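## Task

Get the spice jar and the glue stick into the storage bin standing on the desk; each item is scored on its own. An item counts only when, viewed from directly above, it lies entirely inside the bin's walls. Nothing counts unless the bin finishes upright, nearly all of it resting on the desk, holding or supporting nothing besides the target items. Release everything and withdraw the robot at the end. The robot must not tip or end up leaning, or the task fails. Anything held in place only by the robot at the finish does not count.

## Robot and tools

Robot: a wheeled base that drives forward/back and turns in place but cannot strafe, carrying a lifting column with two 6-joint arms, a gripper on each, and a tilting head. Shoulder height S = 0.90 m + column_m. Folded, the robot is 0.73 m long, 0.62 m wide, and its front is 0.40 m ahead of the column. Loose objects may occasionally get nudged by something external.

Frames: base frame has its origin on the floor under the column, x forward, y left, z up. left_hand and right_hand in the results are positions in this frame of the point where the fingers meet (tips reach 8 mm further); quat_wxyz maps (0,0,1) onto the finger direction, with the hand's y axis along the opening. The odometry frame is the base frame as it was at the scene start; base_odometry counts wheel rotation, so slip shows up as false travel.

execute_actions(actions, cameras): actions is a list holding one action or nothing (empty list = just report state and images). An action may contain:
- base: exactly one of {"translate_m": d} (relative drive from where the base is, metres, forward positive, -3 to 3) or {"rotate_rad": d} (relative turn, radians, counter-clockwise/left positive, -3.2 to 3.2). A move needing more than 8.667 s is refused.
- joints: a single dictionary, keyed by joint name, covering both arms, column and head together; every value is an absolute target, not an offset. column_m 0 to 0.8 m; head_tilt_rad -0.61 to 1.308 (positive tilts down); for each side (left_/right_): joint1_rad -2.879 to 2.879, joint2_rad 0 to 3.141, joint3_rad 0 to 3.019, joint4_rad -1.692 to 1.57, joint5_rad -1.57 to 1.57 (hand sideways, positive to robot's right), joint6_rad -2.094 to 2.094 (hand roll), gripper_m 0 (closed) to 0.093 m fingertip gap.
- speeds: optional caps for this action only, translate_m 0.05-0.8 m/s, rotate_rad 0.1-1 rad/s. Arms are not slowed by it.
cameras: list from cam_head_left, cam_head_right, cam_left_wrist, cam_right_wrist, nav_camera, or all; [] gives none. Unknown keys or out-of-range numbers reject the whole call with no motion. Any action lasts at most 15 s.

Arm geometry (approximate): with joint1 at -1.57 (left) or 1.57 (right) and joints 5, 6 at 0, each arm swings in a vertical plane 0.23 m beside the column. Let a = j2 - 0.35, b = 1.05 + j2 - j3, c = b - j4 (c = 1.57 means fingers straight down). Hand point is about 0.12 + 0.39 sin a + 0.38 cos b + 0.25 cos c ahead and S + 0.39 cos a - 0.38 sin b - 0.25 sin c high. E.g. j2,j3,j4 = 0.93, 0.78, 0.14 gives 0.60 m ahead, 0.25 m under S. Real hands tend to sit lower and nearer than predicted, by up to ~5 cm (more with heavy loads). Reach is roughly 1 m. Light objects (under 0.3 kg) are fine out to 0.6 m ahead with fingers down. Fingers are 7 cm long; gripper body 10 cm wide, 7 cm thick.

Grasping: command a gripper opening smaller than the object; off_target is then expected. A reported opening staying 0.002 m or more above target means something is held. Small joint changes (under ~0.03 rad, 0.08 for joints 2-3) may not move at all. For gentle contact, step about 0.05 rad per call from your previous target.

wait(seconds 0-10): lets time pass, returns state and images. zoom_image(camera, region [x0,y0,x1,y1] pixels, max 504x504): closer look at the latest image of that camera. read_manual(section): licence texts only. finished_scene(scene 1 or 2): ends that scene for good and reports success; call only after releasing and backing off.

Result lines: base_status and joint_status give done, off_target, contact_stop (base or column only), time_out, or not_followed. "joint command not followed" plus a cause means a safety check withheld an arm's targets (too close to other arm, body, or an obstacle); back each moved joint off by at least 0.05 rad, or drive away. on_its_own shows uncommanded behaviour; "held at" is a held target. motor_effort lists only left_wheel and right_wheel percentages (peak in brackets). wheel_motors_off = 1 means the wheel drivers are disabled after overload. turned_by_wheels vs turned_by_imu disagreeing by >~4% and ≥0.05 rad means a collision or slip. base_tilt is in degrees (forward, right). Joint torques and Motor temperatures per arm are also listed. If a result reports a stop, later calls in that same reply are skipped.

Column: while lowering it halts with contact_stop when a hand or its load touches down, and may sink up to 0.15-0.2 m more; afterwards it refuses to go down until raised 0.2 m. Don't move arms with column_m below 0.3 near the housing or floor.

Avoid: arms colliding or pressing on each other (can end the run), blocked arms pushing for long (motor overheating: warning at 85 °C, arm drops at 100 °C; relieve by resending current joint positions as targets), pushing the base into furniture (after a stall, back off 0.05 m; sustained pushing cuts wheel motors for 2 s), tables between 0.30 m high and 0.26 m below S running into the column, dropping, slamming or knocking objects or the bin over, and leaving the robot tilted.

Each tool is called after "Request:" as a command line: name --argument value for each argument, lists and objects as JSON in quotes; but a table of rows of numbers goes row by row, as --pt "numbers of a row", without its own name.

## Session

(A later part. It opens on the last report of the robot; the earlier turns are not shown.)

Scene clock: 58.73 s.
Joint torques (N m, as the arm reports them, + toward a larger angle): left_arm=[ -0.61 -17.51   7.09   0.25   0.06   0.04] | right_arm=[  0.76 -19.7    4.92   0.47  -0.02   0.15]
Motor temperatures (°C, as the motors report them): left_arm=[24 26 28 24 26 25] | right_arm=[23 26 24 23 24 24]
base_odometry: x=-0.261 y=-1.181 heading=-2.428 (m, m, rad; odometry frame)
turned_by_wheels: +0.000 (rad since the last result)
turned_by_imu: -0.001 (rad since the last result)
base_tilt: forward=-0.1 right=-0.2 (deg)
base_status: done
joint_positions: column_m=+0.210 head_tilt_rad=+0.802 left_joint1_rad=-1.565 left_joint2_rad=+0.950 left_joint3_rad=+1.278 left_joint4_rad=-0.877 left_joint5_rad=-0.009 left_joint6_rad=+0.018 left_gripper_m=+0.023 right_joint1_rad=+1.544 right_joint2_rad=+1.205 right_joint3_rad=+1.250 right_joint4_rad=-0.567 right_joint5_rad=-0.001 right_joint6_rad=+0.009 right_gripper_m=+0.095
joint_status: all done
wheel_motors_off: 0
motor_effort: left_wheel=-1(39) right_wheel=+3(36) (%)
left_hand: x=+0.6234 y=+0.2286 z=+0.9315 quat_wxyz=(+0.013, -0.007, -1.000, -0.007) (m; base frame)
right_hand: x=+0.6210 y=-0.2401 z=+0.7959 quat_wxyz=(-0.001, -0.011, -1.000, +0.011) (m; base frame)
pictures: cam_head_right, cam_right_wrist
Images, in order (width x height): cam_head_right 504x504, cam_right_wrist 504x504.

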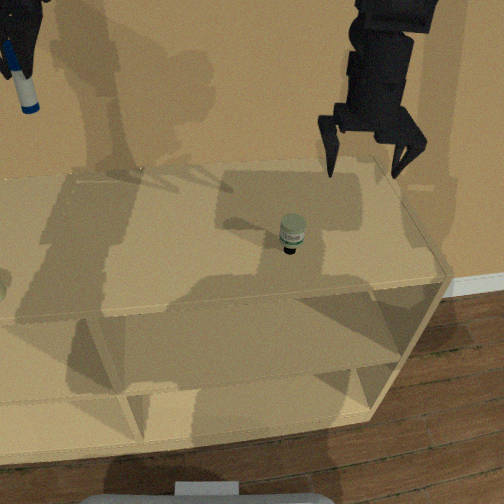

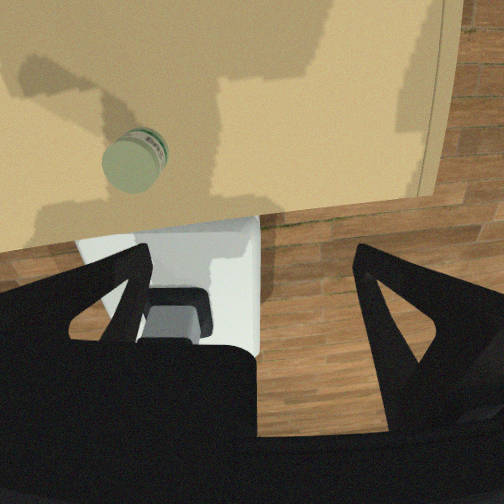

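Request:
execute_actions --actions '[{"base":{"rotate_rad":0.145}}]' --cameras '[]'

Request:
execute_actions --actions '[{"base":{"translate_m":-0.03},"joints":{"column_m":0.15}}]' --cameras '["cam_head_right","cam_right_wrist"]'

Request:
zoom_image --camera "cam_head_right" --region '[280,100,480,300]'

Scene clock: 61.27 s.
Joint torques (N m, as the arm reports them, + toward a larger angle): left_arm=[ -0.64 -16.61   7.2    0.2    0.07   0.05] | right_arm=[  0.55 -19.82   5.02   0.5   -0.03   0.14]
Motor temperatures (°C, as the motors report them): left_arm=[24 26 28 24 26 25] | right_arm=[23 26 24 23 24 24]
base_odometry: x=-0.261 y=-1.181 heading=-2.284 (m, m, rad; odometry frame)
turned_by_wheels: +0.144 (rad since the last result)
turned_by_imu: +0.145 (rad since the last result)
base_tilt: forward=-0.2 right=-0.1 (deg)
base_status: done
joint_positions: column_m=+0.210 head_tilt_rad=+0.802 left_joint1_rad=-1.565 left_joint2_rad=+0.950 left_joint3_rad=+1.278 left_joint4_rad=-0.877 left_joint5_rad=-0.009 left_joint6_rad=+0.018 left_gripper_m=+0.023 right_joint1_rad=+1.546 right_joint2_rad=+1.205 right_joint3_rad=+1.250 right_joint4_rad=-0.567 right_joint5_rad=-0.001 right_joint6_rad=+0.009 right_gripper_m=+0.095
joint_status: not commanded
wheel_motors_off: 0
motor_effort: left_wheel=-1(35) right_wheel=-1(30) (%)
left_hand: x=+0.6234 y=+0.2286 z=+0.9315 quat_wxyz=(+0.013, -0.007, -1.000, -0.007) (m; base frame)
right_hand: x=+0.6210 y=-0.2386 z=+0.7959 quat_wxyz=(-0.001, -0.011, -1.000, +0.010) (m; base frame)
pictures: none
No camera images: the call's "cameras" was empty. Leave "cameras" out to get every camera's image.

Scene clock: 62.63 s.
Joint torques (N m, as the arm reports them, + toward a larger angle): left_arm=[ -0.68 -17.23   6.85   0.3    0.06   0.04] | right_arm=[  0.77 -19.58   5.29   0.46  -0.03   0.15]
Motor temperatures (°C, as the motors report them): left_arm=[24 26 28 24 26 25] | right_arm=[23 27 24 23 24 24]
base_odometry: x=-0.241 y=-1.158 heading=-2.284 (m, m, rad; odometry frame)
turned_by_wheels: +0.000 (rad since the last result)
turned_by_imu: +0.000 (rad since the last result)
base_tilt: forward=-0.1 right=-0.1 (deg)
base_status: done
joint_positions: column_m=+0.150 head_tilt_rad=+0.803 left_joint1_rad=-1.565 left_joint2_rad=+0.950 left_joint3_rad=+1.278 left_joint4_rad=-0.877 left_joint5_rad=-0.009 left_joint6_rad=+0.018 left_gripper_m=+0.023 right_joint1_rad=+1.546 right_joint2_rad=+1.205 right_joint3_rad=+1.248 right_joint4_rad=-0.567 right_joint5_rad=-0.001 right_joint6_rad=+0.009 right_gripper_m=+0.095
joint_status: all done
wheel_motors_off: 0
motor_effort: left_wheel=-3(48) right_wheel=+1(25) (%)
left_hand: x=+0.6235 y=+0.2286 z=+0.8714 quat_wxyz=(+0.013, -0.007, -1.000, -0.007) (m; base frame)
right_hand: x=+0.6199 y=-0.2386 z=+0.7355 quat_wxyz=(+0.000, -0.011, -1.000, +0.010) (m; base frame)
pictures: cam_head_right, cam_right_wrist
Images, in order (width x height): cam_head_right 504x504, cam_right_wrist 504x504.

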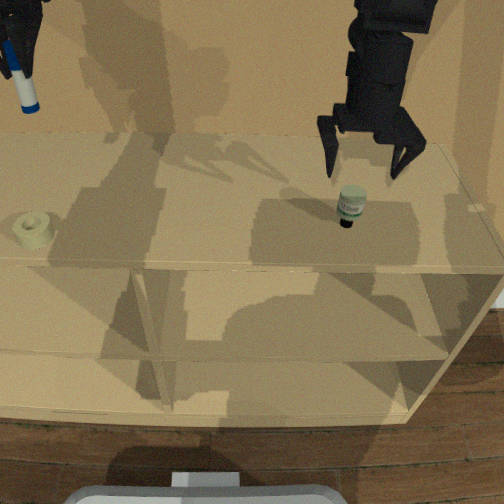

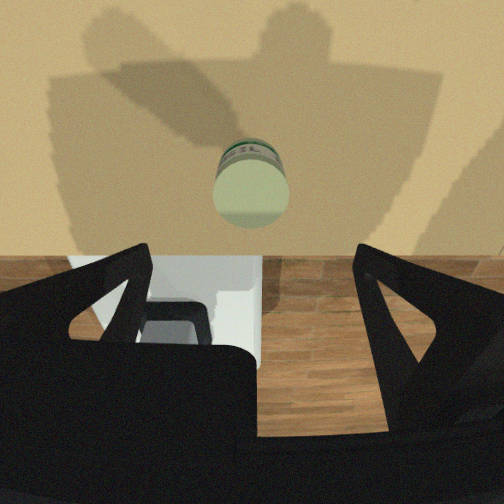

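Region (280, 100, 480, 300) of cam_head_right's 504x504 image, scaled by 2.520, with more detail than that image has.

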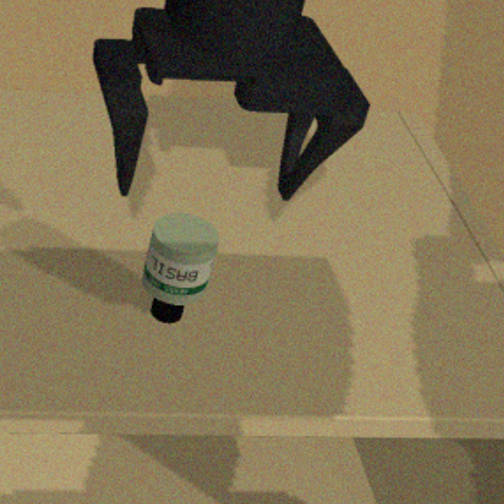

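Request:
execute_actions --actions '[{"joints":{"column_m":0.085}}]' --cameras '["cam_head_right","cam_right_wrist"]'

Scene clock: 64.80 s.
Joint torques (N m, as the arm reports them, + toward a larger angle): left_arm=[ -0.64 -17.82   7.14   0.35   0.06   0.04] | right_arm=[  0.9  -19.3    5.24   0.51  -0.02   0.15]
Motor temperatures (°C, as the motors report them): left_arm=[24 26 28 24 26 25] | right_arm=[23 27 24 23 24 24]
base_odometry: x=-0.241 y=-1.158 heading=-2.284 (m, m, rad; odometry frame)
turned_by_wheels: +0.000 (rad since the last result)
turned_by_imu: +0.001 (rad since the last result)
base_tilt: forward=-0.2 right=-0.1 (deg)
base_status: not commanded
joint_positions: column_m=+0.085 head_tilt_rad=+0.803 left_joint1_rad=-1.565 left_joint2_rad=+0.950 left_joint3_rad=+1.278 left_joint4_rad=-0.877 left_joint5_rad=-0.009 left_joint6_rad=+0.018 left_gripper_m=+0.023 right_joint1_rad=+1.546 right_joint2_rad=+1.205 right_joint3_rad=+1.248 right_joint4_rad=-0.567 right_joint5_rad=-0.001 right_joint6_rad=+0.009 right_gripper_m=+0.095
joint_status: all done
wheel_motors_off: 0
motor_effort: left_wheel=-2(4) right_wheel=+1(1) (%)
left_hand: x=+0.6235 y=+0.2286 z=+0.8064 quat_wxyz=(+0.013, -0.007, -1.000, -0.007) (m; base frame)
right_hand: x=+0.6199 y=-0.2386 z=+0.6705 quat_wxyz=(+0.000, -0.011, -1.000, +0.010) (m; base frame)
pictures: cam_head_right, cam_right_wrist
Images, in order (width x height): cam_head_right 504x504, cam_right_wrist 504x504.

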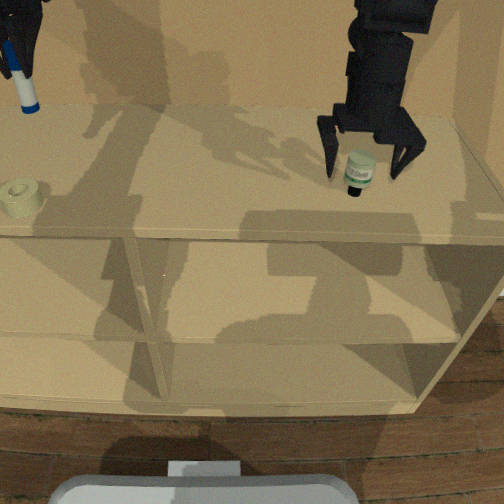

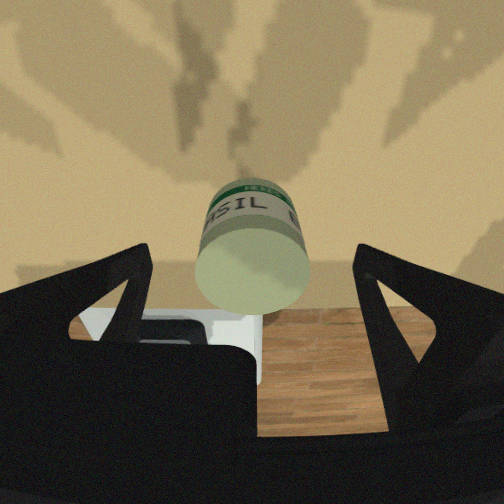

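Request:
execute_actions --actions '[{"joints":{"column_m":0.073}}]' --cameras '[]'

Request:
execute_actions --actions '[{"joints":{"right_gripper_m":0.0}}]' --cameras '[]'

Request:
execute_actions --actions '[{"joints":{"column_m":0.12}}]' --cameras '[]'

Request:
execute_actions --actions '[{"base":{"translate_m":-1.29},"joints":{"column_m":0.4}}]' --cameras '[]'

Request:
execute_actions --actions '[{"base":{"rotate_rad":1.5},"joints":{"head_tilt_rad":0.7}}]' --cameras '["cam_head_right","cam_head_left","cam_right_wrist"]'

Scene clock: 67.57 s.
Joint torques (N m, as the arm reports them, + toward a larger angle): left_arm=[ -0.67 -17.19   7.06   0.28   0.06   0.04] | right_arm=[  0.7  -19.82   5.13   0.6   -0.04   0.15]
Motor temperatures (°C, as the motors report them): left_arm=[24 26 28 24 26 25] | right_arm=[23 27 24 23 24 24]
base_odometry: x=-0.241 y=-1.158 heading=-2.284 (m, m, rad; odometry frame)
turned_by_wheels: +0.000 (rad since the last result)
turned_by_imu: +0.001 (rad since the last result)
base_tilt: forward=-0.2 right=-0.1 (deg)
base_status: not commanded
joint_positions: column_m=+0.073 head_tilt_rad=+0.803 left_joint1_rad=-1.565 left_joint2_rad=+0.950 left_joint3_rad=+1.278 left_joint4_rad=-0.877 left_joint5_rad=-0.009 left_joint6_rad=+0.018 left_gripper_m=+0.023 right_joint1_rad=+1.546 right_joint2_rad=+1.205 right_joint3_rad=+1.248 right_joint4_rad=-0.567 right_joint5_rad=-0.001 right_joint6_rad=+0.009 right_gripper_m=+0.095
joint_status: all done
wheel_motors_off: 0
motor_effort: left_wheel=-4(6) right_wheel=+0(1) (%)
left_hand: x=+0.6235 y=+0.2286 z=+0.7944 quat_wxyz=(+0.013, -0.007, -1.000, -0.007) (m; base frame)
right_hand: x=+0.6199 y=-0.2386 z=+0.6585 quat_wxyz=(+0.000, -0.011, -1.000, +0.010) (m; base frame)
pictures: none
No camera images: the call's "cameras" was empty. Leave "cameras" out to get every camera's image.

Scene clock: 68.30 s.
Joint torques (N m, as the arm reports them, + toward a larger angle): left_arm=[ -0.7  -18.03   7.13   0.34   0.06   0.05] | right_arm=[  0.68 -19.72   5.2    0.47  -0.02   0.15]
Motor temperatures (°C, as the motors report them): left_arm=[24 26 28 24 26 25] | right_arm=[23 27 24 23 24 24]
base_odometry: x=-0.241 y=-1.158 heading=-2.284 (m, m, rad; odometry frame)
turned_by_wheels: +0.000 (rad since the last result)
turned_by_imu: +0.000 (rad since the last result)
base_tilt: forward=-0.2 right=-0.2 (deg)
base_status: not commanded
joint_positions: column_m=+0.073 head_tilt_rad=+0.803 left_joint1_rad=-1.565 left_joint2_rad=+0.950 left_joint3_rad=+1.278 left_joint4_rad=-0.877 left_joint5_rad=-0.009 left_joint6_rad=+0.018 left_gripper_m=+0.023 right_joint1_rad=+1.546 right_joint2_rad=+1.205 right_joint3_rad=+1.248 right_joint4_rad=-0.567 right_joint5_rad=-0.001 right_joint6_rad=+0.009 right_gripper_m=+0.039
joint_status: right_gripper_m off_target (ended at +0.039, target +0.000)
wheel_motors_off: 0
motor_effort: left_wheel=-2(6) right_wheel=+1(3) (%)
left_hand: x=+0.6235 y=+0.2286 z=+0.7944 quat_wxyz=(+0.013, -0.007, -1.000, -0.007) (m; base frame)
right_hand: x=+0.6199 y=-0.2386 z=+0.6585 quat_wxyz=(+0.000, -0.011, -1.000, +0.010) (m; base frame)
pictures: none
No camera images: the call's "cameras" was empty. Leave "cameras" out to get every camera's image.

Scene clock: 69.50 s.
Joint torques (N m, as the arm reports them, + toward a larger angle): left_arm=[ -0.67 -17.42   7.13   0.34   0.06   0.04] | right_arm=[  0.64 -19.66   5.25   0.52  -0.03   0.14]
Motor temperatures (°C, as the motors report them): left_arm=[24 26 28 24 26 25] | right_arm=[23 27 24 23 24 24]
base_odometry: x=-0.241 y=-1.158 heading=-2.284 (m, m, rad; odometry frame)
turned_by_wheels: +0.000 (rad since the last result)
turned_by_imu: +0.000 (rad since the last result)
base_tilt: forward=-0.1 right=-0.1 (deg)
base_status: not commanded
joint_positions: column_m=+0.120 head_tilt_rad=+0.803 left_joint1_rad=-1.565 left_joint2_rad=+0.950 left_joint3_rad=+1.278 left_joint4_rad=-0.877 left_joint5_rad=-0.009 left_joint6_rad=+0.018 left_gripper_m=+0.023 right_joint1_rad=+1.546 right_joint2_rad=+1.205 right_joint3_rad=+1.248 right_joint4_rad=-0.567 right_joint5_rad=-0.001 right_joint6_rad=+0.009 right_gripper_m=+0.039
joint_status: all done
wheel_motors_off: 0
motor_effort: left_wheel=-6(6) right_wheel=+1(2) (%)
left_hand: x=+0.6235 y=+0.2286 z=+0.8413 quat_wxyz=(+0.013, -0.007, -1.000, -0.007) (m; base frame)
right_hand: x=+0.6199 y=-0.2386 z=+0.7054 quat_wxyz=(+0.000, -0.011, -1.000, +0.010) (m; base frame)
pictures: none
No camera images: the call's "cameras" was empty. Leave "cameras" out to get every camera's image.

Scene clock: 73.70 s.
Joint torques (N m, as the arm reports them, + toward a larger angle): left_arm=[ -0.61 -17.17   7.11   0.35   0.07   0.04] | right_arm=[  0.77 -19.18   5.41   0.49  -0.04   0.16]
Motor temperatures (°C, as the motors report them): left_arm=[24 26 28 24 26 25] | right_arm=[23 27 24 23 24 24]
base_odometry: x=+0.602 y=-0.183 heading=-2.284 (m, m, rad; odometry frame)
turned_by_wheels: +0.000 (rad since the last result)
turned_by_imu: +0.006 (rad since the last result)
base_tilt: forward=-0.2 right=-0.2 (deg)
base_status: done
joint_positions: column_m=+0.400 head_tilt_rad=+0.803 left_joint1_rad=-1.565 left_joint2_rad=+0.950 left_joint3_rad=+1.278 left_joint4_rad=-0.877 left_joint5_rad=-0.009 left_joint6_rad=+0.018 left_gripper_m=+0.023 right_joint1_rad=+1.546 right_joint2_rad=+1.205 right_joint3_rad=+1.247 right_joint4_rad=-0.568 right_joint5_rad=-0.001 right_joint6_rad=+0.009 right_gripper_m=+0.039
joint_status: all done
wheel_motors_off: 0
motor_effort: left_wheel=-1(40) right_wheel=+1(39) (%)
left_hand: x=+0.6235 y=+0.2286 z=+1.1213 quat_wxyz=(+0.013, -0.007, -1.000, -0.007) (m; base frame)
right_hand: x=+0.6190 y=-0.2386 z=+0.9851 quat_wxyz=(+0.001, -0.011, -1.000, +0.010) (m; base frame)
pictures: none
No camera images: the call's "cameras" was empty. Leave "cameras" out to get every camera's image.

Scene clock: 76.73 s.
Joint torques (N m, as the arm reports them, + toward a larger angle): left_arm=[ -0.89 -17.84   7.28   0.3    0.06   0.05] | right_arm=[  1.12 -19.54   5.46   0.44  -0.03   0.16]
Motor temperatures (°C, as the motors report them): left_arm=[24 26 28 24 26 25] | right_arm=[23 27 24 23 24 24]
base_odometry: x=+0.603 y=-0.183 heading=-0.785 (m, m, rad; odometry frame)
turned_by_wheels: +1.499 (rad since the last result)
turned_by_imu: +1.505 (rad since the last result)
base_tilt: forward=-0.2 right=-0.1 (deg)
base_status: done
joint_positions: column_m=+0.400 head_tilt_rad=+0.717 left_joint1_rad=-1.565 left_joint2_rad=+0.950 left_joint3_rad=+1.278 left_joint4_rad=-0.877 left_joint5_rad=-0.009 left_joint6_rad=+0.018 left_gripper_m=+0.023 right_joint1_rad=+1.546 right_joint2_rad=+1.205 right_joint3_rad=+1.247 right_joint4_rad=-0.568 right_joint5_rad=-0.001 right_joint6_rad=+0.009 right_gripper_m=+0.039
joint_status: all done
wheel_motors_off: 0
motor_effort: left_wheel=-4(36) right_wheel=+1(38) (%)
left_hand: x=+0.6235 y=+0.2286 z=+1.1213 quat_wxyz=(+0.013, -0.007, -1.000, -0.007) (m; base frame)
right_hand: x=+0.6190 y=-0.2390 z=+0.9851 quat_wxyz=(+0.001, -0.011, -1.000, +0.010) (m; base frame)
pictures: cam_head_left, cam_head_right, cam_right_wrist
Images, in order (width x height): cam_head_left 504x504, cam_head_right 504x504, cam_right_wrist 504x504.

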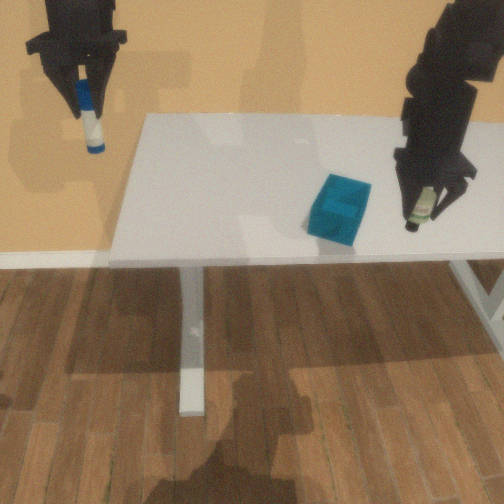

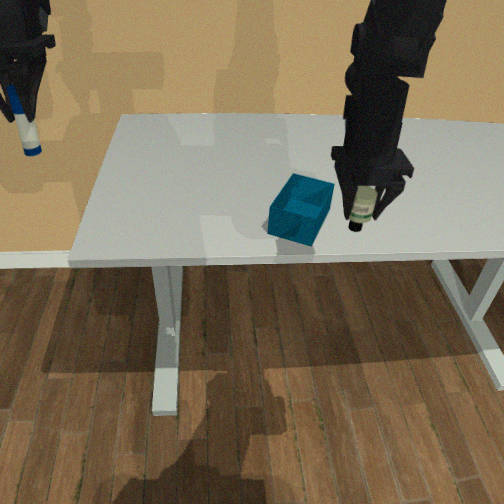

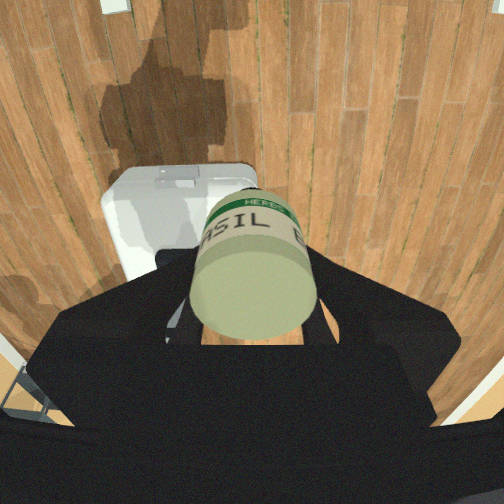

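Request:
execute_actions --actions '[{"base":{"translate_m":0.25},"joints":{"column_m":0.33,"right_joint1_rad":1.6,"right_joint2_rad":1.35,"right_joint3_rad":1.75,"right_joint4_rad":-0.92}}]' --cameras '["cam_head_right","cam_head_left","cam_right_wrist"]'

Scene clock: 79.93 s.
Joint torques (N m, as the arm reports them, + toward a larger angle): left_arm=[ -0.57 -17.52   7.2    0.24   0.07   0.05] | right_arm=[  1.2  -23.95   8.6    0.24  -0.08   0.14]
Motor temperatures (°C, as the motors report them): left_arm=[24 26 28 24 26 25] | right_arm=[23 27 25 23 24 24]
base_odometry: x=+0.779 y=-0.359 heading=-0.784 (m, m, rad; odometry frame)
turned_by_wheels: +0.001 (rad since the last result)
turned_by_imu: +0.001 (rad since the last result)
base_tilt: forward=-0.1 right=-0.2 (deg)
base_status: done
joint_positions: column_m=+0.330 head_tilt_rad=+0.716 left_joint1_rad=-1.565 left_joint2_rad=+0.951 left_joint3_rad=+1.279 left_joint4_rad=-0.876 left_joint5_rad=-0.009 left_joint6_rad=+0.018 left_gripper_m=+0.023 right_joint1_rad=+1.605 right_joint2_rad=+1.355 right_joint3_rad=+1.736 right_joint4_rad=-0.914 right_joint5_rad=+0.000 right_joint6_rad=+0.009 right_gripper_m=+0.039
joint_status: all done
wheel_motors_off: 0
motor_effort: left_wheel=-1(34) right_wheel=+0(45) (%)
left_hand: x=+0.6239 y=+0.2286 z=+1.0515 quat_wxyz=(+0.012, -0.007, -1.000, -0.007) (m; base frame)
right_hand: x=+0.7474 y=-0.2058 z=+0.9556 quat_wxyz=(+0.005, +0.004, -1.000, -0.015) (m; base frame)
pictures: cam_head_left, cam_head_right, cam_right_wrist
Images, in order (width x height): cam_head_left 504x504, cam_head_right 504x504, cam_right_wrist 504x504.

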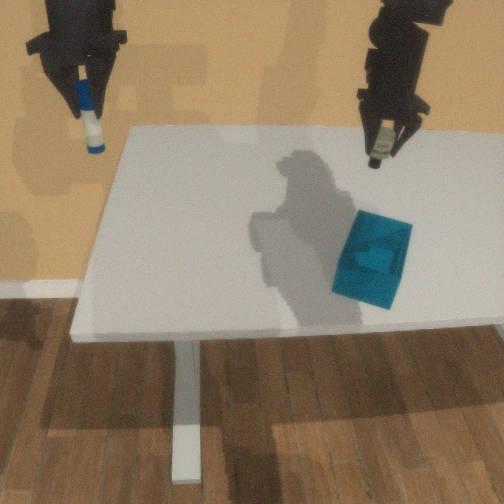

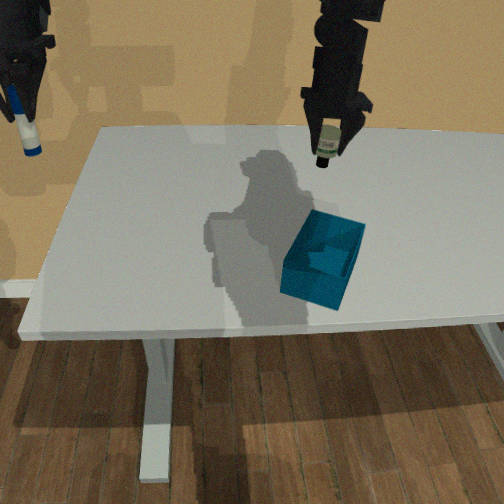

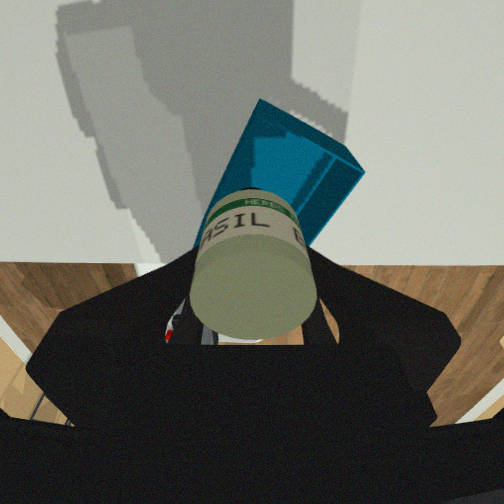

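Request:
execute_actions --actions '[{"base":{"translate_m":-0.03},"joints":{"column_m":0.25,"right_joint1_rad":1.54,"right_joint6_rad":0.45}}]' --cameras '["cam_head_right","cam_head_left","cam_right_wrist"]'

Scene clock: 82.33 s.
Joint torques (N m, as the arm reports them, + toward a larger angle): left_arm=[ -0.63 -17.49   7.     0.34   0.06   0.04] | right_arm=[  1.31 -23.8    8.67   0.42  -0.01   0.25]
Motor temperatures (°C, as the motors report them): left_arm=[24 26 28 24 26 25] | right_arm=[23 28 25 23 24 24]
base_odometry: x=+0.758 y=-0.338 heading=-0.784 (m, m, rad; odometry frame)
turned_by_wheels: +0.000 (rad since the last result)
turned_by_imu: +0.001 (rad since the last result)
base_tilt: forward=-0.1 right=-0.1 (deg)
base_status: done
joint_positions: column_m=+0.250 head_tilt_rad=+0.716 left_joint1_rad=-1.565 left_joint2_rad=+0.951 left_joint3_rad=+1.280 left_joint4_rad=-0.876 left_joint5_rad=-0.009 left_joint6_rad=+0.018 left_gripper_m=+0.023 right_joint1_rad=+1.533 right_joint2_rad=+1.355 right_joint3_rad=+1.736 right_joint4_rad=-0.916 right_joint5_rad=+0.000 right_joint6_rad=+0.440 right_gripper_m=+0.039
joint_status: all done
wheel_motors_off: 0
motor_effort: left_wheel=-1(25) right_wheel=+2(29) (%)
left_hand: x=+0.6243 y=+0.2286 z=+0.9716 quat_wxyz=(+0.012, -0.007, -1.000, -0.007) (m; base frame)
right_hand: x=+0.7469 y=-0.2473 z=+0.8757 quat_wxyz=(+0.002, -0.228, -0.974, +0.017) (m; base frame)
pictures: cam_head_left, cam_head_right, cam_right_wrist
Images, in order (width x height): cam_head_left 504x504, cam_head_right 504x504, cam_right_wrist 504x504.

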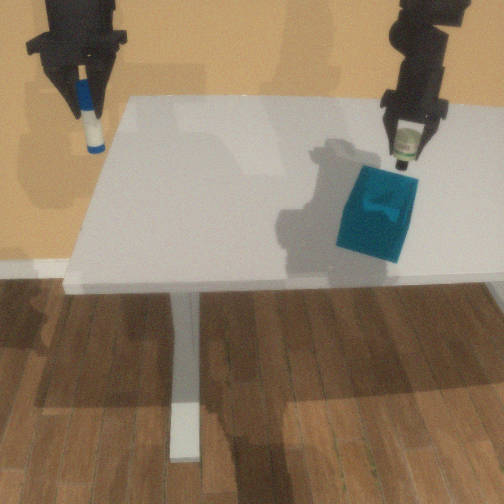

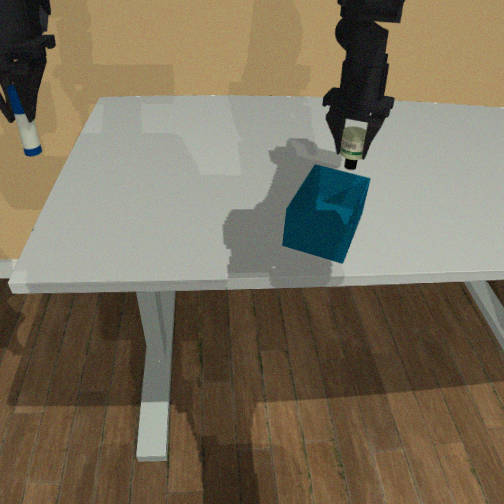

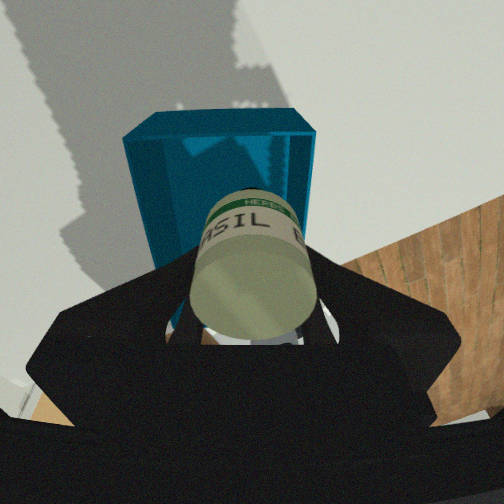

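Request:
execute_actions --actions '[{"base":{"rotate_rad":0.035}}]' --cameras '[]'

Request:
execute_actions --actions '[{"base":{"translate_m":-0.015},"joints":{"column_m":0.19}}]' --cameras '["cam_head_right","cam_right_wrist"]'

Scene clock: 84.27 s.
Joint torques (N m, as the arm reports them, + toward a larger angle): left_arm=[ -0.78 -17.54   7.02   0.29   0.06   0.04] | right_arm=[  0.43 -23.95   8.62   0.36  -0.01   0.25]
Motor temperatures (°C, as the motors report them): left_arm=[24 26 29 24 26 25] | right_arm=[23 28 25 23 24 24]
base_odometry: x=+0.758 y=-0.338 heading=-0.751 (m, m, rad; odometry frame)
turned_by_wheels: +0.034 (rad since the last result)
turned_by_imu: +0.034 (rad since the last result)
base_tilt: forward=-0.1 right=-0.2 (deg)
base_status: done
joint_positions: column_m=+0.250 head_tilt_rad=+0.716 left_joint1_rad=-1.565 left_joint2_rad=+0.951 left_joint3_rad=+1.280 left_joint4_rad=-0.876 left_joint5_rad=-0.009 left_joint6_rad=+0.018 left_gripper_m=+0.023 right_joint1_rad=+1.542 right_joint2_rad=+1.355 right_joint3_rad=+1.736 right_joint4_rad=-0.916 right_joint5_rad=+0.000 right_joint6_rad=+0.441 right_gripper_m=+0.039
joint_status: not commanded
wheel_motors_off: 0
motor_effort: left_wheel=+0(35) right_wheel=+0(37) (%)
left_hand: x=+0.6243 y=+0.2286 z=+0.9716 quat_wxyz=(+0.012, -0.007, -1.000, -0.007) (m; base frame)
right_hand: x=+0.7470 y=-0.2416 z=+0.8755 quat_wxyz=(+0.003, -0.226, -0.974, +0.013) (m; base frame)
pictures: none
No camera images: the call's "cameras" was empty. Leave "cameras" out to get every camera's image.

Scene clock: 85.63 s.
Joint torques (N m, as the arm reports them, + toward a larger angle): left_arm=[ -0.59 -17.22   6.99   0.33   0.07   0.05] | right_arm=[  0.46 -23.47   8.66   0.49  -0.01   0.26]
Motor temperatures (°C, as the motors report them): left_arm=[24 26 29 24 26 25] | right_arm=[23 28 25 23 24 24]
base_odometry: x=+0.747 y=-0.328 heading=-0.752 (m, m, rad; odometry frame)
turned_by_wheels: -0.001 (rad since the last result)
turned_by_imu: -0.001 (rad since the last result)
base_tilt: forward=-0.1 right=-0.1 (deg)
base_status: done
joint_positions: column_m=+0.190 head_tilt_rad=+0.716 left_joint1_rad=-1.565 left_joint2_rad=+0.951 left_joint3_rad=+1.280 left_joint4_rad=-0.876 left_joint5_rad=-0.009 left_joint6_rad=+0.018 left_gripper_m=+0.023 right_joint1_rad=+1.542 right_joint2_rad=+1.355 right_joint3_rad=+1.736 right_joint4_rad=-0.917 right_joint5_rad=+0.000 right_joint6_rad=+0.441 right_gripper_m=+0.039
joint_status: all done
wheel_motors_off: 0
motor_effort: left_wheel=+1(43) right_wheel=+0(38) (%)
left_hand: x=+0.6245 y=+0.2286 z=+0.9118 quat_wxyz=(+0.012, -0.007, -1.000, -0.007) (m; base frame)
right_hand: x=+0.7466 y=-0.2416 z=+0.8156 quat_wxyz=(+0.004, -0.226, -0.974, +0.013) (m; base frame)
pictures: cam_head_right, cam_right_wrist
Images, in order (width x height): cam_head_right 504x504, cam_right_wrist 504x504.

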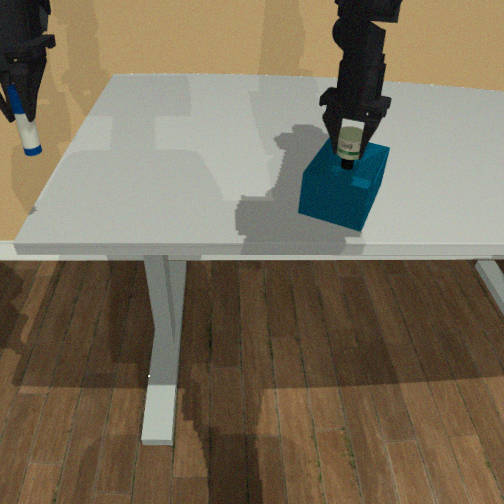

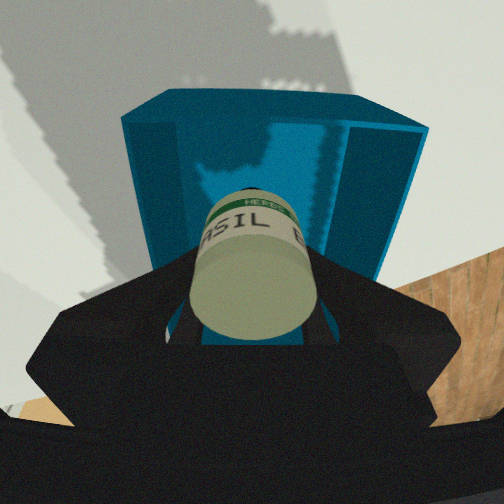

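Request:
execute_actions --actions '[{"joints":{"column_m":0.15}}]' --cameras '["cam_head_right","cam_right_wrist"]'

Scene clock: 87.33 s.
Joint torques (N m, as the arm reports them, + toward a larger angle): left_arm=[ -0.6  -17.47   7.14   0.33   0.07   0.04] | right_arm=[  0.43 -23.66   8.67   0.48  -0.02   0.26]
Motor temperatures (°C, as the motors report them): left_arm=[24 26 29 24 26 25] | right_arm=[23 28 25 23 24 24]
base_odometry: x=+0.747 y=-0.328 heading=-0.752 (m, m, rad; odometry frame)
turned_by_wheels: +0.000 (rad since the last result)
turned_by_imu: +0.001 (rad since the last result)
base_tilt: forward=-0.2 right=-0.2 (deg)
base_status: not commanded
joint_positions: column_m=+0.150 head_tilt_rad=+0.716 left_joint1_rad=-1.565 left_joint2_rad=+0.951 left_joint3_rad=+1.280 left_joint4_rad=-0.876 left_joint5_rad=-0.009 left_joint6_rad=+0.018 left_gripper_m=+0.023 right_joint1_rad=+1.542 right_joint2_rad=+1.355 right_joint3_rad=+1.736 right_joint4_rad=-0.917 right_joint5_rad=+0.000 right_joint6_rad=+0.441 right_gripper_m=+0.039
joint_status: all done
wheel_motors_off: 0
motor_effort: left_wheel=+0(2) right_wheel=+3(2) (%)
left_hand: x=+0.6245 y=+0.2286 z=+0.8718 quat_wxyz=(+0.012, -0.007, -1.000, -0.007) (m; base frame)
right_hand: x=+0.7466 y=-0.2416 z=+0.7756 quat_wxyz=(+0.004, -0.226, -0.974, +0.013) (m; base frame)
pictures: cam_head_right, cam_right_wrist
Images, in order (width x height): cam_head_right 504x504, cam_right_wrist 504x504.

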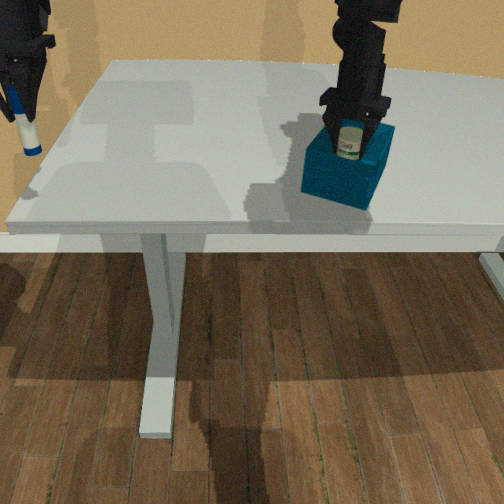

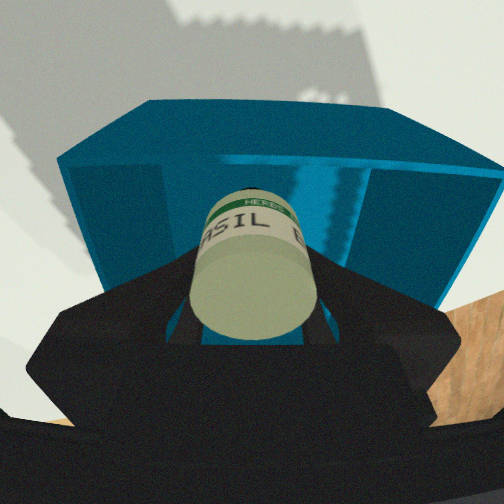

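Request:
execute_actions --actions '[{"joints":{"column_m":0.14}}]' --cameras '[]'

Request:
execute_actions --actions '[{"joints":{"right_gripper_m":0.055}}]' --cameras '[]'

Request:
execute_actions --actions '[{"joints":{"column_m":0.22}}]' --cameras '["cam_right_wrist"]'

Request:
execute_actions --actions '[{"base":{"rotate_rad":-0.63},"joints":{"right_joint2_rad":0.9,"right_joint3_rad":1.75,"left_joint6_rad":-0.15}}]' --cameras '[]'

Request:
execute_actions --actions '[{"base":{"translate_m":0.064}}]' --cameras '["cam_head_left","cam_left_wrist"]'

Scene clock: 90.07 s.
Joint torques (N m, as the arm reports them, + toward a larger angle): left_arm=[ -0.55 -17.73   6.98   0.4    0.07   0.04] | right_arm=[  0.48 -22.85   8.76   0.84  -0.05   0.26]
Motor temperatures (°C, as the motors report them): left_arm=[24 27 29 24 26 25] | right_arm=[23 28 25 23 24 24]
base_odometry: x=+0.747 y=-0.328 heading=-0.752 (m, m, rad; odometry frame)
turned_by_wheels: +0.000 (rad since the last result)
turned_by_imu: +0.001 (rad since the last result)
base_tilt: forward=-0.1 right=-0.1 (deg)
base_status: not commanded
joint_positions: column_m=+0.140 head_tilt_rad=+0.716 left_joint1_rad=-1.565 left_joint2_rad=+0.951 left_joint3_rad=+1.280 left_joint4_rad=-0.876 left_joint5_rad=-0.009 left_joint6_rad=+0.018 left_gripper_m=+0.023 right_joint1_rad=+1.542 right_joint2_rad=+1.343 right_joint3_rad=+1.736 right_joint4_rad=-0.926 right_joint5_rad=+0.001 right_joint6_rad=+0.441 right_gripper_m=+0.039
joint_status: all done
wheel_motors_off: 0
motor_effort: left_wheel=-2(1) right_wheel=+4(3) (%)
left_hand: x=+0.6245 y=+0.2286 z=+0.8618 quat_wxyz=(+0.012, -0.007, -1.000, -0.007) (m; base frame)
right_hand: x=+0.7479 y=-0.2416 z=+0.7734 quat_wxyz=(+0.002, -0.225, -0.974, +0.013) (m; base frame)
pictures: none
No camera images: the call's "cameras" was empty. Leave "cameras" out to get every camera's image.

Scene clock: 90.87 s.
Joint torques (N m, as the arm reports them, + toward a larger angle): left_arm=[ -0.63 -17.56   6.97   0.26   0.07   0.04] | right_arm=[  0.52 -22.65   8.71   0.86  -0.05   0.25]
Motor temperatures (°C, as the motors report them): left_arm=[24 27 29 24 26 25] | right_arm=[23 28 25 23 24 24]
base_odometry: x=+0.747 y=-0.328 heading=-0.752 (m, m, rad; odometry frame)
turned_by_wheels: +0.000 (rad since the last result)
turned_by_imu: +0.000 (rad since the last result)
base_tilt: forward=-0.1 right=-0.1 (deg)
base_status: not commanded
joint_positions: column_m=+0.140 head_tilt_rad=+0.716 left_joint1_rad=-1.565 left_joint2_rad=+0.951 left_joint3_rad=+1.280 left_joint4_rad=-0.876 left_joint5_rad=-0.009 left_joint6_rad=+0.018 left_gripper_m=+0.023 right_joint1_rad=+1.542 right_joint2_rad=+1.343 right_joint3_rad=+1.736 right_joint4_rad=-0.926 right_joint5_rad=+0.001 right_joint6_rad=+0.441 right_gripper_m=+0.055
joint_status: all done
wheel_motors_off: 0
motor_effort: left_wheel=+0(1) right_wheel=+3(4) (%)
left_hand: x=+0.6245 y=+0.2286 z=+0.8618 quat_wxyz=(+0.012, -0.007, -1.000, -0.007) (m; base frame)
right_hand: x=+0.7480 y=-0.2417 z=+0.7734 quat_wxyz=(+0.001, -0.225, -0.974, +0.013) (m; base frame)
pictures: none
No camera images: the call's "cameras" was empty. Leave "cameras" out to get every camera's image.

Scene clock: 92.50 s.
Joint torques (N m, as the arm reports them, + toward a larger angle): left_arm=[ -0.66 -17.71   6.85   0.32   0.07   0.05] | right_arm=[  0.6  -22.7    8.67   0.76  -0.07   0.25]
Motor temperatures (°C, as the motors report them): left_arm=[24 27 29 24 26 25] | right_arm=[23 28 25 23 24 24]
base_odometry: x=+0.747 y=-0.328 heading=-0.752 (m, m, rad; odometry frame)
turned_by_wheels: +0.000 (rad since the last result)
turned_by_imu: +0.001 (rad since the last result)
base_tilt: forward=-0.2 right=-0.1 (deg)
base_status: not commanded
joint_positions: column_m=+0.220 head_tilt_rad=+0.716 left_joint1_rad=-1.565 left_joint2_rad=+0.951 left_joint3_rad=+1.280 left_joint4_rad=-0.876 left_joint5_rad=-0.009 left_joint6_rad=+0.018 left_gripper_m=+0.023 right_joint1_rad=+1.542 right_joint2_rad=+1.343 right_joint3_rad=+1.736 right_joint4_rad=-0.926 right_joint5_rad=+0.001 right_joint6_rad=+0.441 right_gripper_m=+0.055
joint_status: all done
wheel_motors_off: 0
motor_effort: left_wheel=+1(1) right_wheel=+3(2) (%)
left_hand: x=+0.6245 y=+0.2286 z=+0.9416 quat_wxyz=(+0.012, -0.007, -1.000, -0.007) (m; base frame)
right_hand: x=+0.7480 y=-0.2417 z=+0.8533 quat_wxyz=(+0.001, -0.225, -0.974, +0.013) (m; base frame)
pictures: cam_right_wrist
Images, in order (width x height): cam_right_wrist 504x504.

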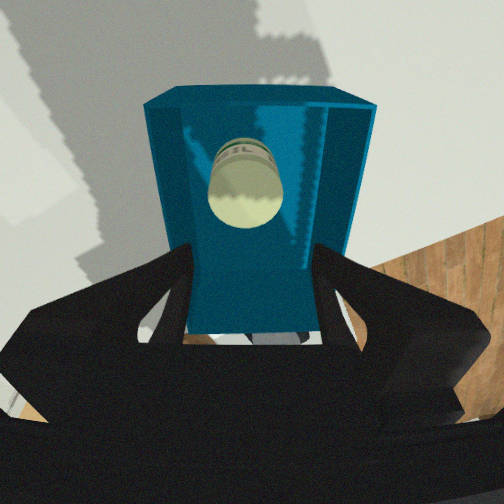

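Scene clock: 94.60 s.
Joint torques (N m, as the arm reports them, + toward a larger angle): left_arm=[ -0.55 -17.67   6.86   0.33   0.05  -0.08] | right_arm=[  0.51 -20.87  10.29   1.42  -0.04   0.24]
Motor temperatures (°C, as the motors report them): left_arm=[24 27 29 24 26 25] | right_arm=[23 28 26 23 24 24]
base_odometry: x=+0.747 y=-0.328 heading=-1.381 (m, m, rad; odometry frame)
turned_by_wheels: -0.629 (rad since the last result)
turned_by_imu: -0.630 (rad since the last result)
base_tilt: forward=-0.2 right=-0.1 (deg)
base_status: done
joint_positions: column_m=+0.220 head_tilt_rad=+0.716 left_joint1_rad=-1.565 left_joint2_rad=+0.951 left_joint3_rad=+1.280 left_joint4_rad=-0.876 left_joint5_rad=-0.009 left_joint6_rad=-0.137 left_gripper_m=+0.023 right_joint1_rad=+1.544 right_joint2_rad=+0.895 right_joint3_rad=+1.748 right_joint4_rad=-0.922 right_joint5_rad=+0.001 right_joint6_rad=+0.441 right_gripper_m=+0.055
joint_status: all done
wheel_motors_off: 0
motor_effort: left_wheel=+4(34) right_wheel=-3(39) (%)
left_hand: x=+0.6245 y=+0.2286 z=+0.9416 quat_wxyz=(+0.011, +0.070, -0.997, -0.008) (m; base frame)
right_hand: x=+0.8075 y=-0.2345 z=+1.1559 quat_wxyz=(-0.223, -0.217, -0.950, -0.037) (m; base frame)
pictures: none
No camera images: the call's "cameras" was empty. Leave "cameras" out to get every camera's image.

Scene clock: 95.80 s.
Joint torques (N m, as the arm reports them, + toward a larger angle): left_arm=[ -0.72 -17.56   6.98   0.18   0.05  -0.08] | right_arm=[  0.34 -20.19  10.28   1.48  -0.04   0.21]
Motor temperatures (°C, as the motors report them): left_arm=[24 27 29 24 26 25] | right_arm=[23 28 26 23 24 24]
base_odometry: x=+0.759 y=-0.391 heading=-1.382 (m, m, rad; odometry frame)
turned_by_wheels: +0.000 (rad since the last result)
turned_by_imu: +0.000 (rad since the last result)
base_tilt: forward=-0.1 right=-0.1 (deg)
base_status: done
joint_positions: column_m=+0.220 head_tilt_rad=+0.716 left_joint1_rad=-1.565 left_joint2_rad=+0.951 left_joint3_rad=+1.280 left_joint4_rad=-0.876 left_joint5_rad=-0.009 left_joint6_rad=-0.137 left_gripper_m=+0.023 right_joint1_rad=+1.544 right_joint2_rad=+0.895 right_joint3_rad=+1.748 right_joint4_rad=-0.921 right_joint5_rad=+0.001 right_joint6_rad=+0.441 right_gripper_m=+0.055
joint_status: not commanded
wheel_motors_off: 0
motor_effort: left_wheel=+0(42) right_wheel=+2(33) (%)
left_hand: x=+0.6247 y=+0.2286 z=+0.9418 quat_wxyz=(+0.011, +0.070, -0.997, -0.008) (m; base frame)
right_hand: x=+0.8074 y=-0.2345 z=+1.1557 quat_wxyz=(-0.223, -0.217, -0.950, -0.037) (m; base frame)
pictures: cam_head_left, cam_left_wrist
Images, in order (width x height): cam_head_left 504x504, cam_left_wrist 504x504.

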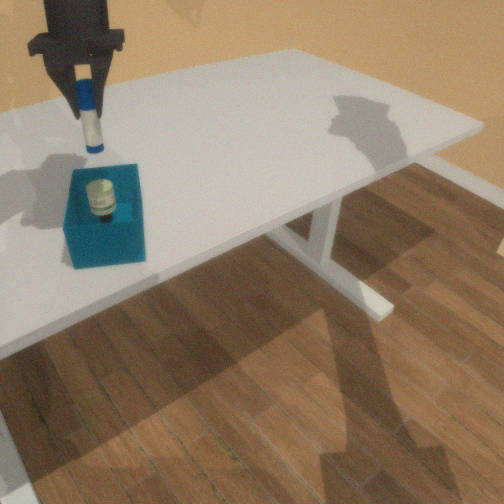

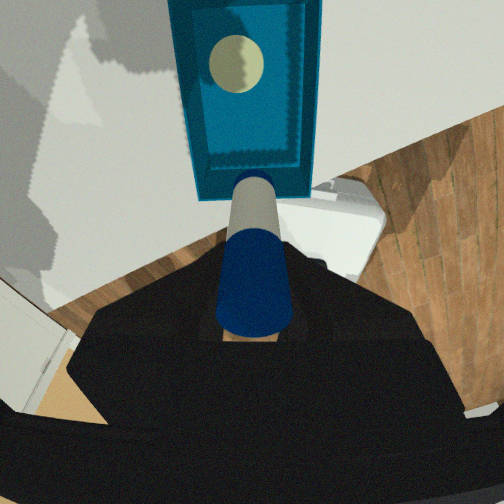

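Request:
execute_actions --actions '[{"joints":{"column_m":0.11}}]' --cameras '["cam_head_left","cam_left_wrist"]'

Scene clock: 98.60 s.
Joint torques (N m, as the arm reports them, + toward a larger angle): left_arm=[ -0.71 -17.63   6.96   0.3    0.05  -0.08] | right_arm=[  0.5  -21.21  10.45   1.45  -0.05   0.22]
Motor temperatures (°C, as the motors report them): left_arm=[24 27 29 24 26 25] | right_arm=[23 28 26 23 24 24]
base_odometry: x=+0.759 y=-0.391 heading=-1.382 (m, m, rad; odometry frame)
turned_by_wheels: +0.000 (rad since the last result)
turned_by_imu: +0.001 (rad since the last result)
base_tilt: forward=-0.2 right=-0.1 (deg)
base_status: not commanded
joint_positions: column_m=+0.110 head_tilt_rad=+0.716 left_joint1_rad=-1.565 left_joint2_rad=+0.951 left_joint3_rad=+1.280 left_joint4_rad=-0.876 left_joint5_rad=-0.009 left_joint6_rad=-0.137 left_gripper_m=+0.023 right_joint1_rad=+1.544 right_joint2_rad=+0.895 right_joint3_rad=+1.748 right_joint4_rad=-0.921 right_joint5_rad=+0.001 right_joint6_rad=+0.441 right_gripper_m=+0.055
joint_status: all done
wheel_motors_off: 0
motor_effort: left_wheel=-1(0) right_wheel=+1(2) (%)
left_hand: x=+0.6247 y=+0.2286 z=+0.8319 quat_wxyz=(+0.011, +0.070, -0.997, -0.008) (m; base frame)
right_hand: x=+0.8074 y=-0.2345 z=+1.0459 quat_wxyz=(-0.223, -0.217, -0.950, -0.037) (m; base frame)
pictures: cam_head_left, cam_left_wrist
Images, in order (width x height): cam_head_left 504x504, cam_left_wrist 504x504.

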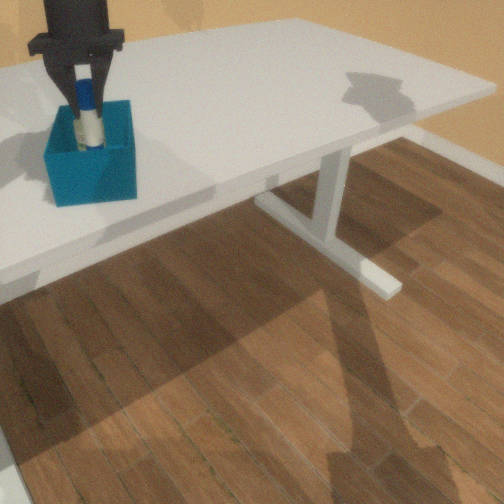

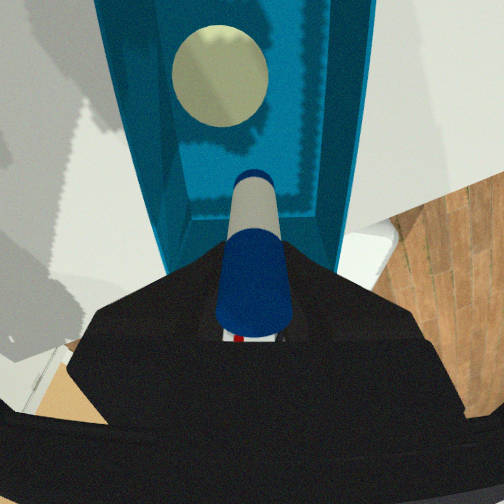

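Request:
execute_actions --actions '[{"joints":{"column_m":0.08}}]' --cameras '[]'

Request:
execute_actions --actions '[{"joints":{"column_m":0.068}}]' --cameras '["cam_head_left"]'

Scene clock: 100.23 s.
Joint torques (N m, as the arm reports them, + toward a larger angle): left_arm=[ -0.6  -17.44   6.97   0.3    0.05  -0.08] | right_arm=[  0.59 -20.31  10.24   1.5   -0.05   0.24]
Motor temperatures (°C, as the motors report them): left_arm=[24 27 29 24 26 25] | right_arm=[23 28 26 23 24 24]
base_odometry: x=+0.759 y=-0.391 heading=-1.382 (m, m, rad; odometry frame)
turned_by_wheels: +0.000 (rad since the last result)
turned_by_imu: +0.001 (rad since the last result)
base_tilt: forward=-0.1 right=-0.2 (deg)
base_status: not commanded
joint_positions: column_m=+0.080 head_tilt_rad=+0.716 left_joint1_rad=-1.565 left_joint2_rad=+0.951 left_joint3_rad=+1.280 left_joint4_rad=-0.876 left_joint5_rad=-0.009 left_joint6_rad=-0.137 left_gripper_m=+0.023 right_joint1_rad=+1.544 right_joint2_rad=+0.895 right_joint3_rad=+1.748 right_joint4_rad=-0.921 right_joint5_rad=+0.001 right_joint6_rad=+0.441 right_gripper_m=+0.055
joint_status: all done
wheel_motors_off: 0
motor_effort: left_wheel=+0(0) right_wheel=+4(2) (%)
left_hand: x=+0.6247 y=+0.2286 z=+0.8019 quat_wxyz=(+0.011, +0.070, -0.997, -0.008) (m; base frame)
right_hand: x=+0.8074 y=-0.2345 z=+1.0158 quat_wxyz=(-0.223, -0.217, -0.950, -0.037) (m; base frame)
pictures: none
No camera images: the call's "cameras" was empty. Leave "cameras" out to get every camera's image.

Scene clock: 100.97 s.
Joint torques (N m, as the arm reports them, + toward a larger angle): left_arm=[ -0.53 -17.97   6.76   0.3    0.06  -0.08] | right_arm=[  0.41 -20.36  10.21   1.43  -0.03   0.22]
Motor temperatures (°C, as the motors report them): left_arm=[24 27 29 24 26 25] | right_arm=[23 28 26 23 24 24]
base_odometry: x=+0.759 y=-0.391 heading=-1.382 (m, m, rad; odometry frame)
turned_by_wheels: +0.000 (rad since the last result)
turned_by_imu: +0.000 (rad since the last result)
base_tilt: forward=-0.1 right=-0.2 (deg)
base_status: not commanded
joint_positions: column_m=+0.068 head_tilt_rad=+0.716 left_joint1_rad=-1.565 left_joint2_rad=+0.951 left_joint3_rad=+1.280 left_joint4_rad=-0.876 left_joint5_rad=-0.009 left_joint6_rad=-0.137 left_gripper_m=+0.023 right_joint1_rad=+1.544 right_joint2_rad=+0.895 right_joint3_rad=+1.748 right_joint4_rad=-0.921 right_joint5_rad=+0.001 right_joint6_rad=+0.441 right_gripper_m=+0.055
joint_status: all done
wheel_motors_off: 0
motor_effort: left_wheel=+1(1) right_wheel=+1(4) (%)
left_hand: x=+0.6247 y=+0.2286 z=+0.7899 quat_wxyz=(+0.011, +0.070, -0.997, -0.008) (m; base frame)
right_hand: x=+0.8074 y=-0.2345 z=+1.0039 quat_wxyz=(-0.223, -0.217, -0.950, -0.037) (m; base frame)
pictures: cam_head_left
Images, in order (width x height): cam_head_left 504x504.

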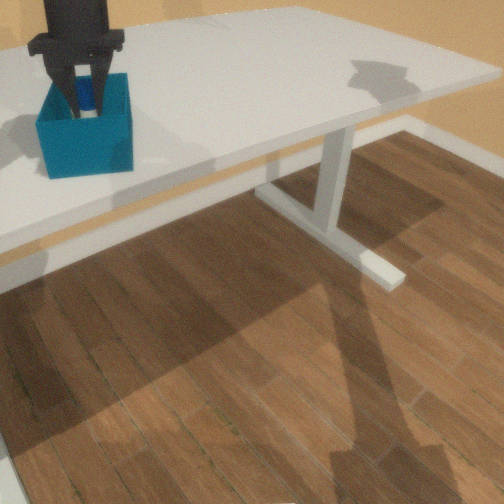

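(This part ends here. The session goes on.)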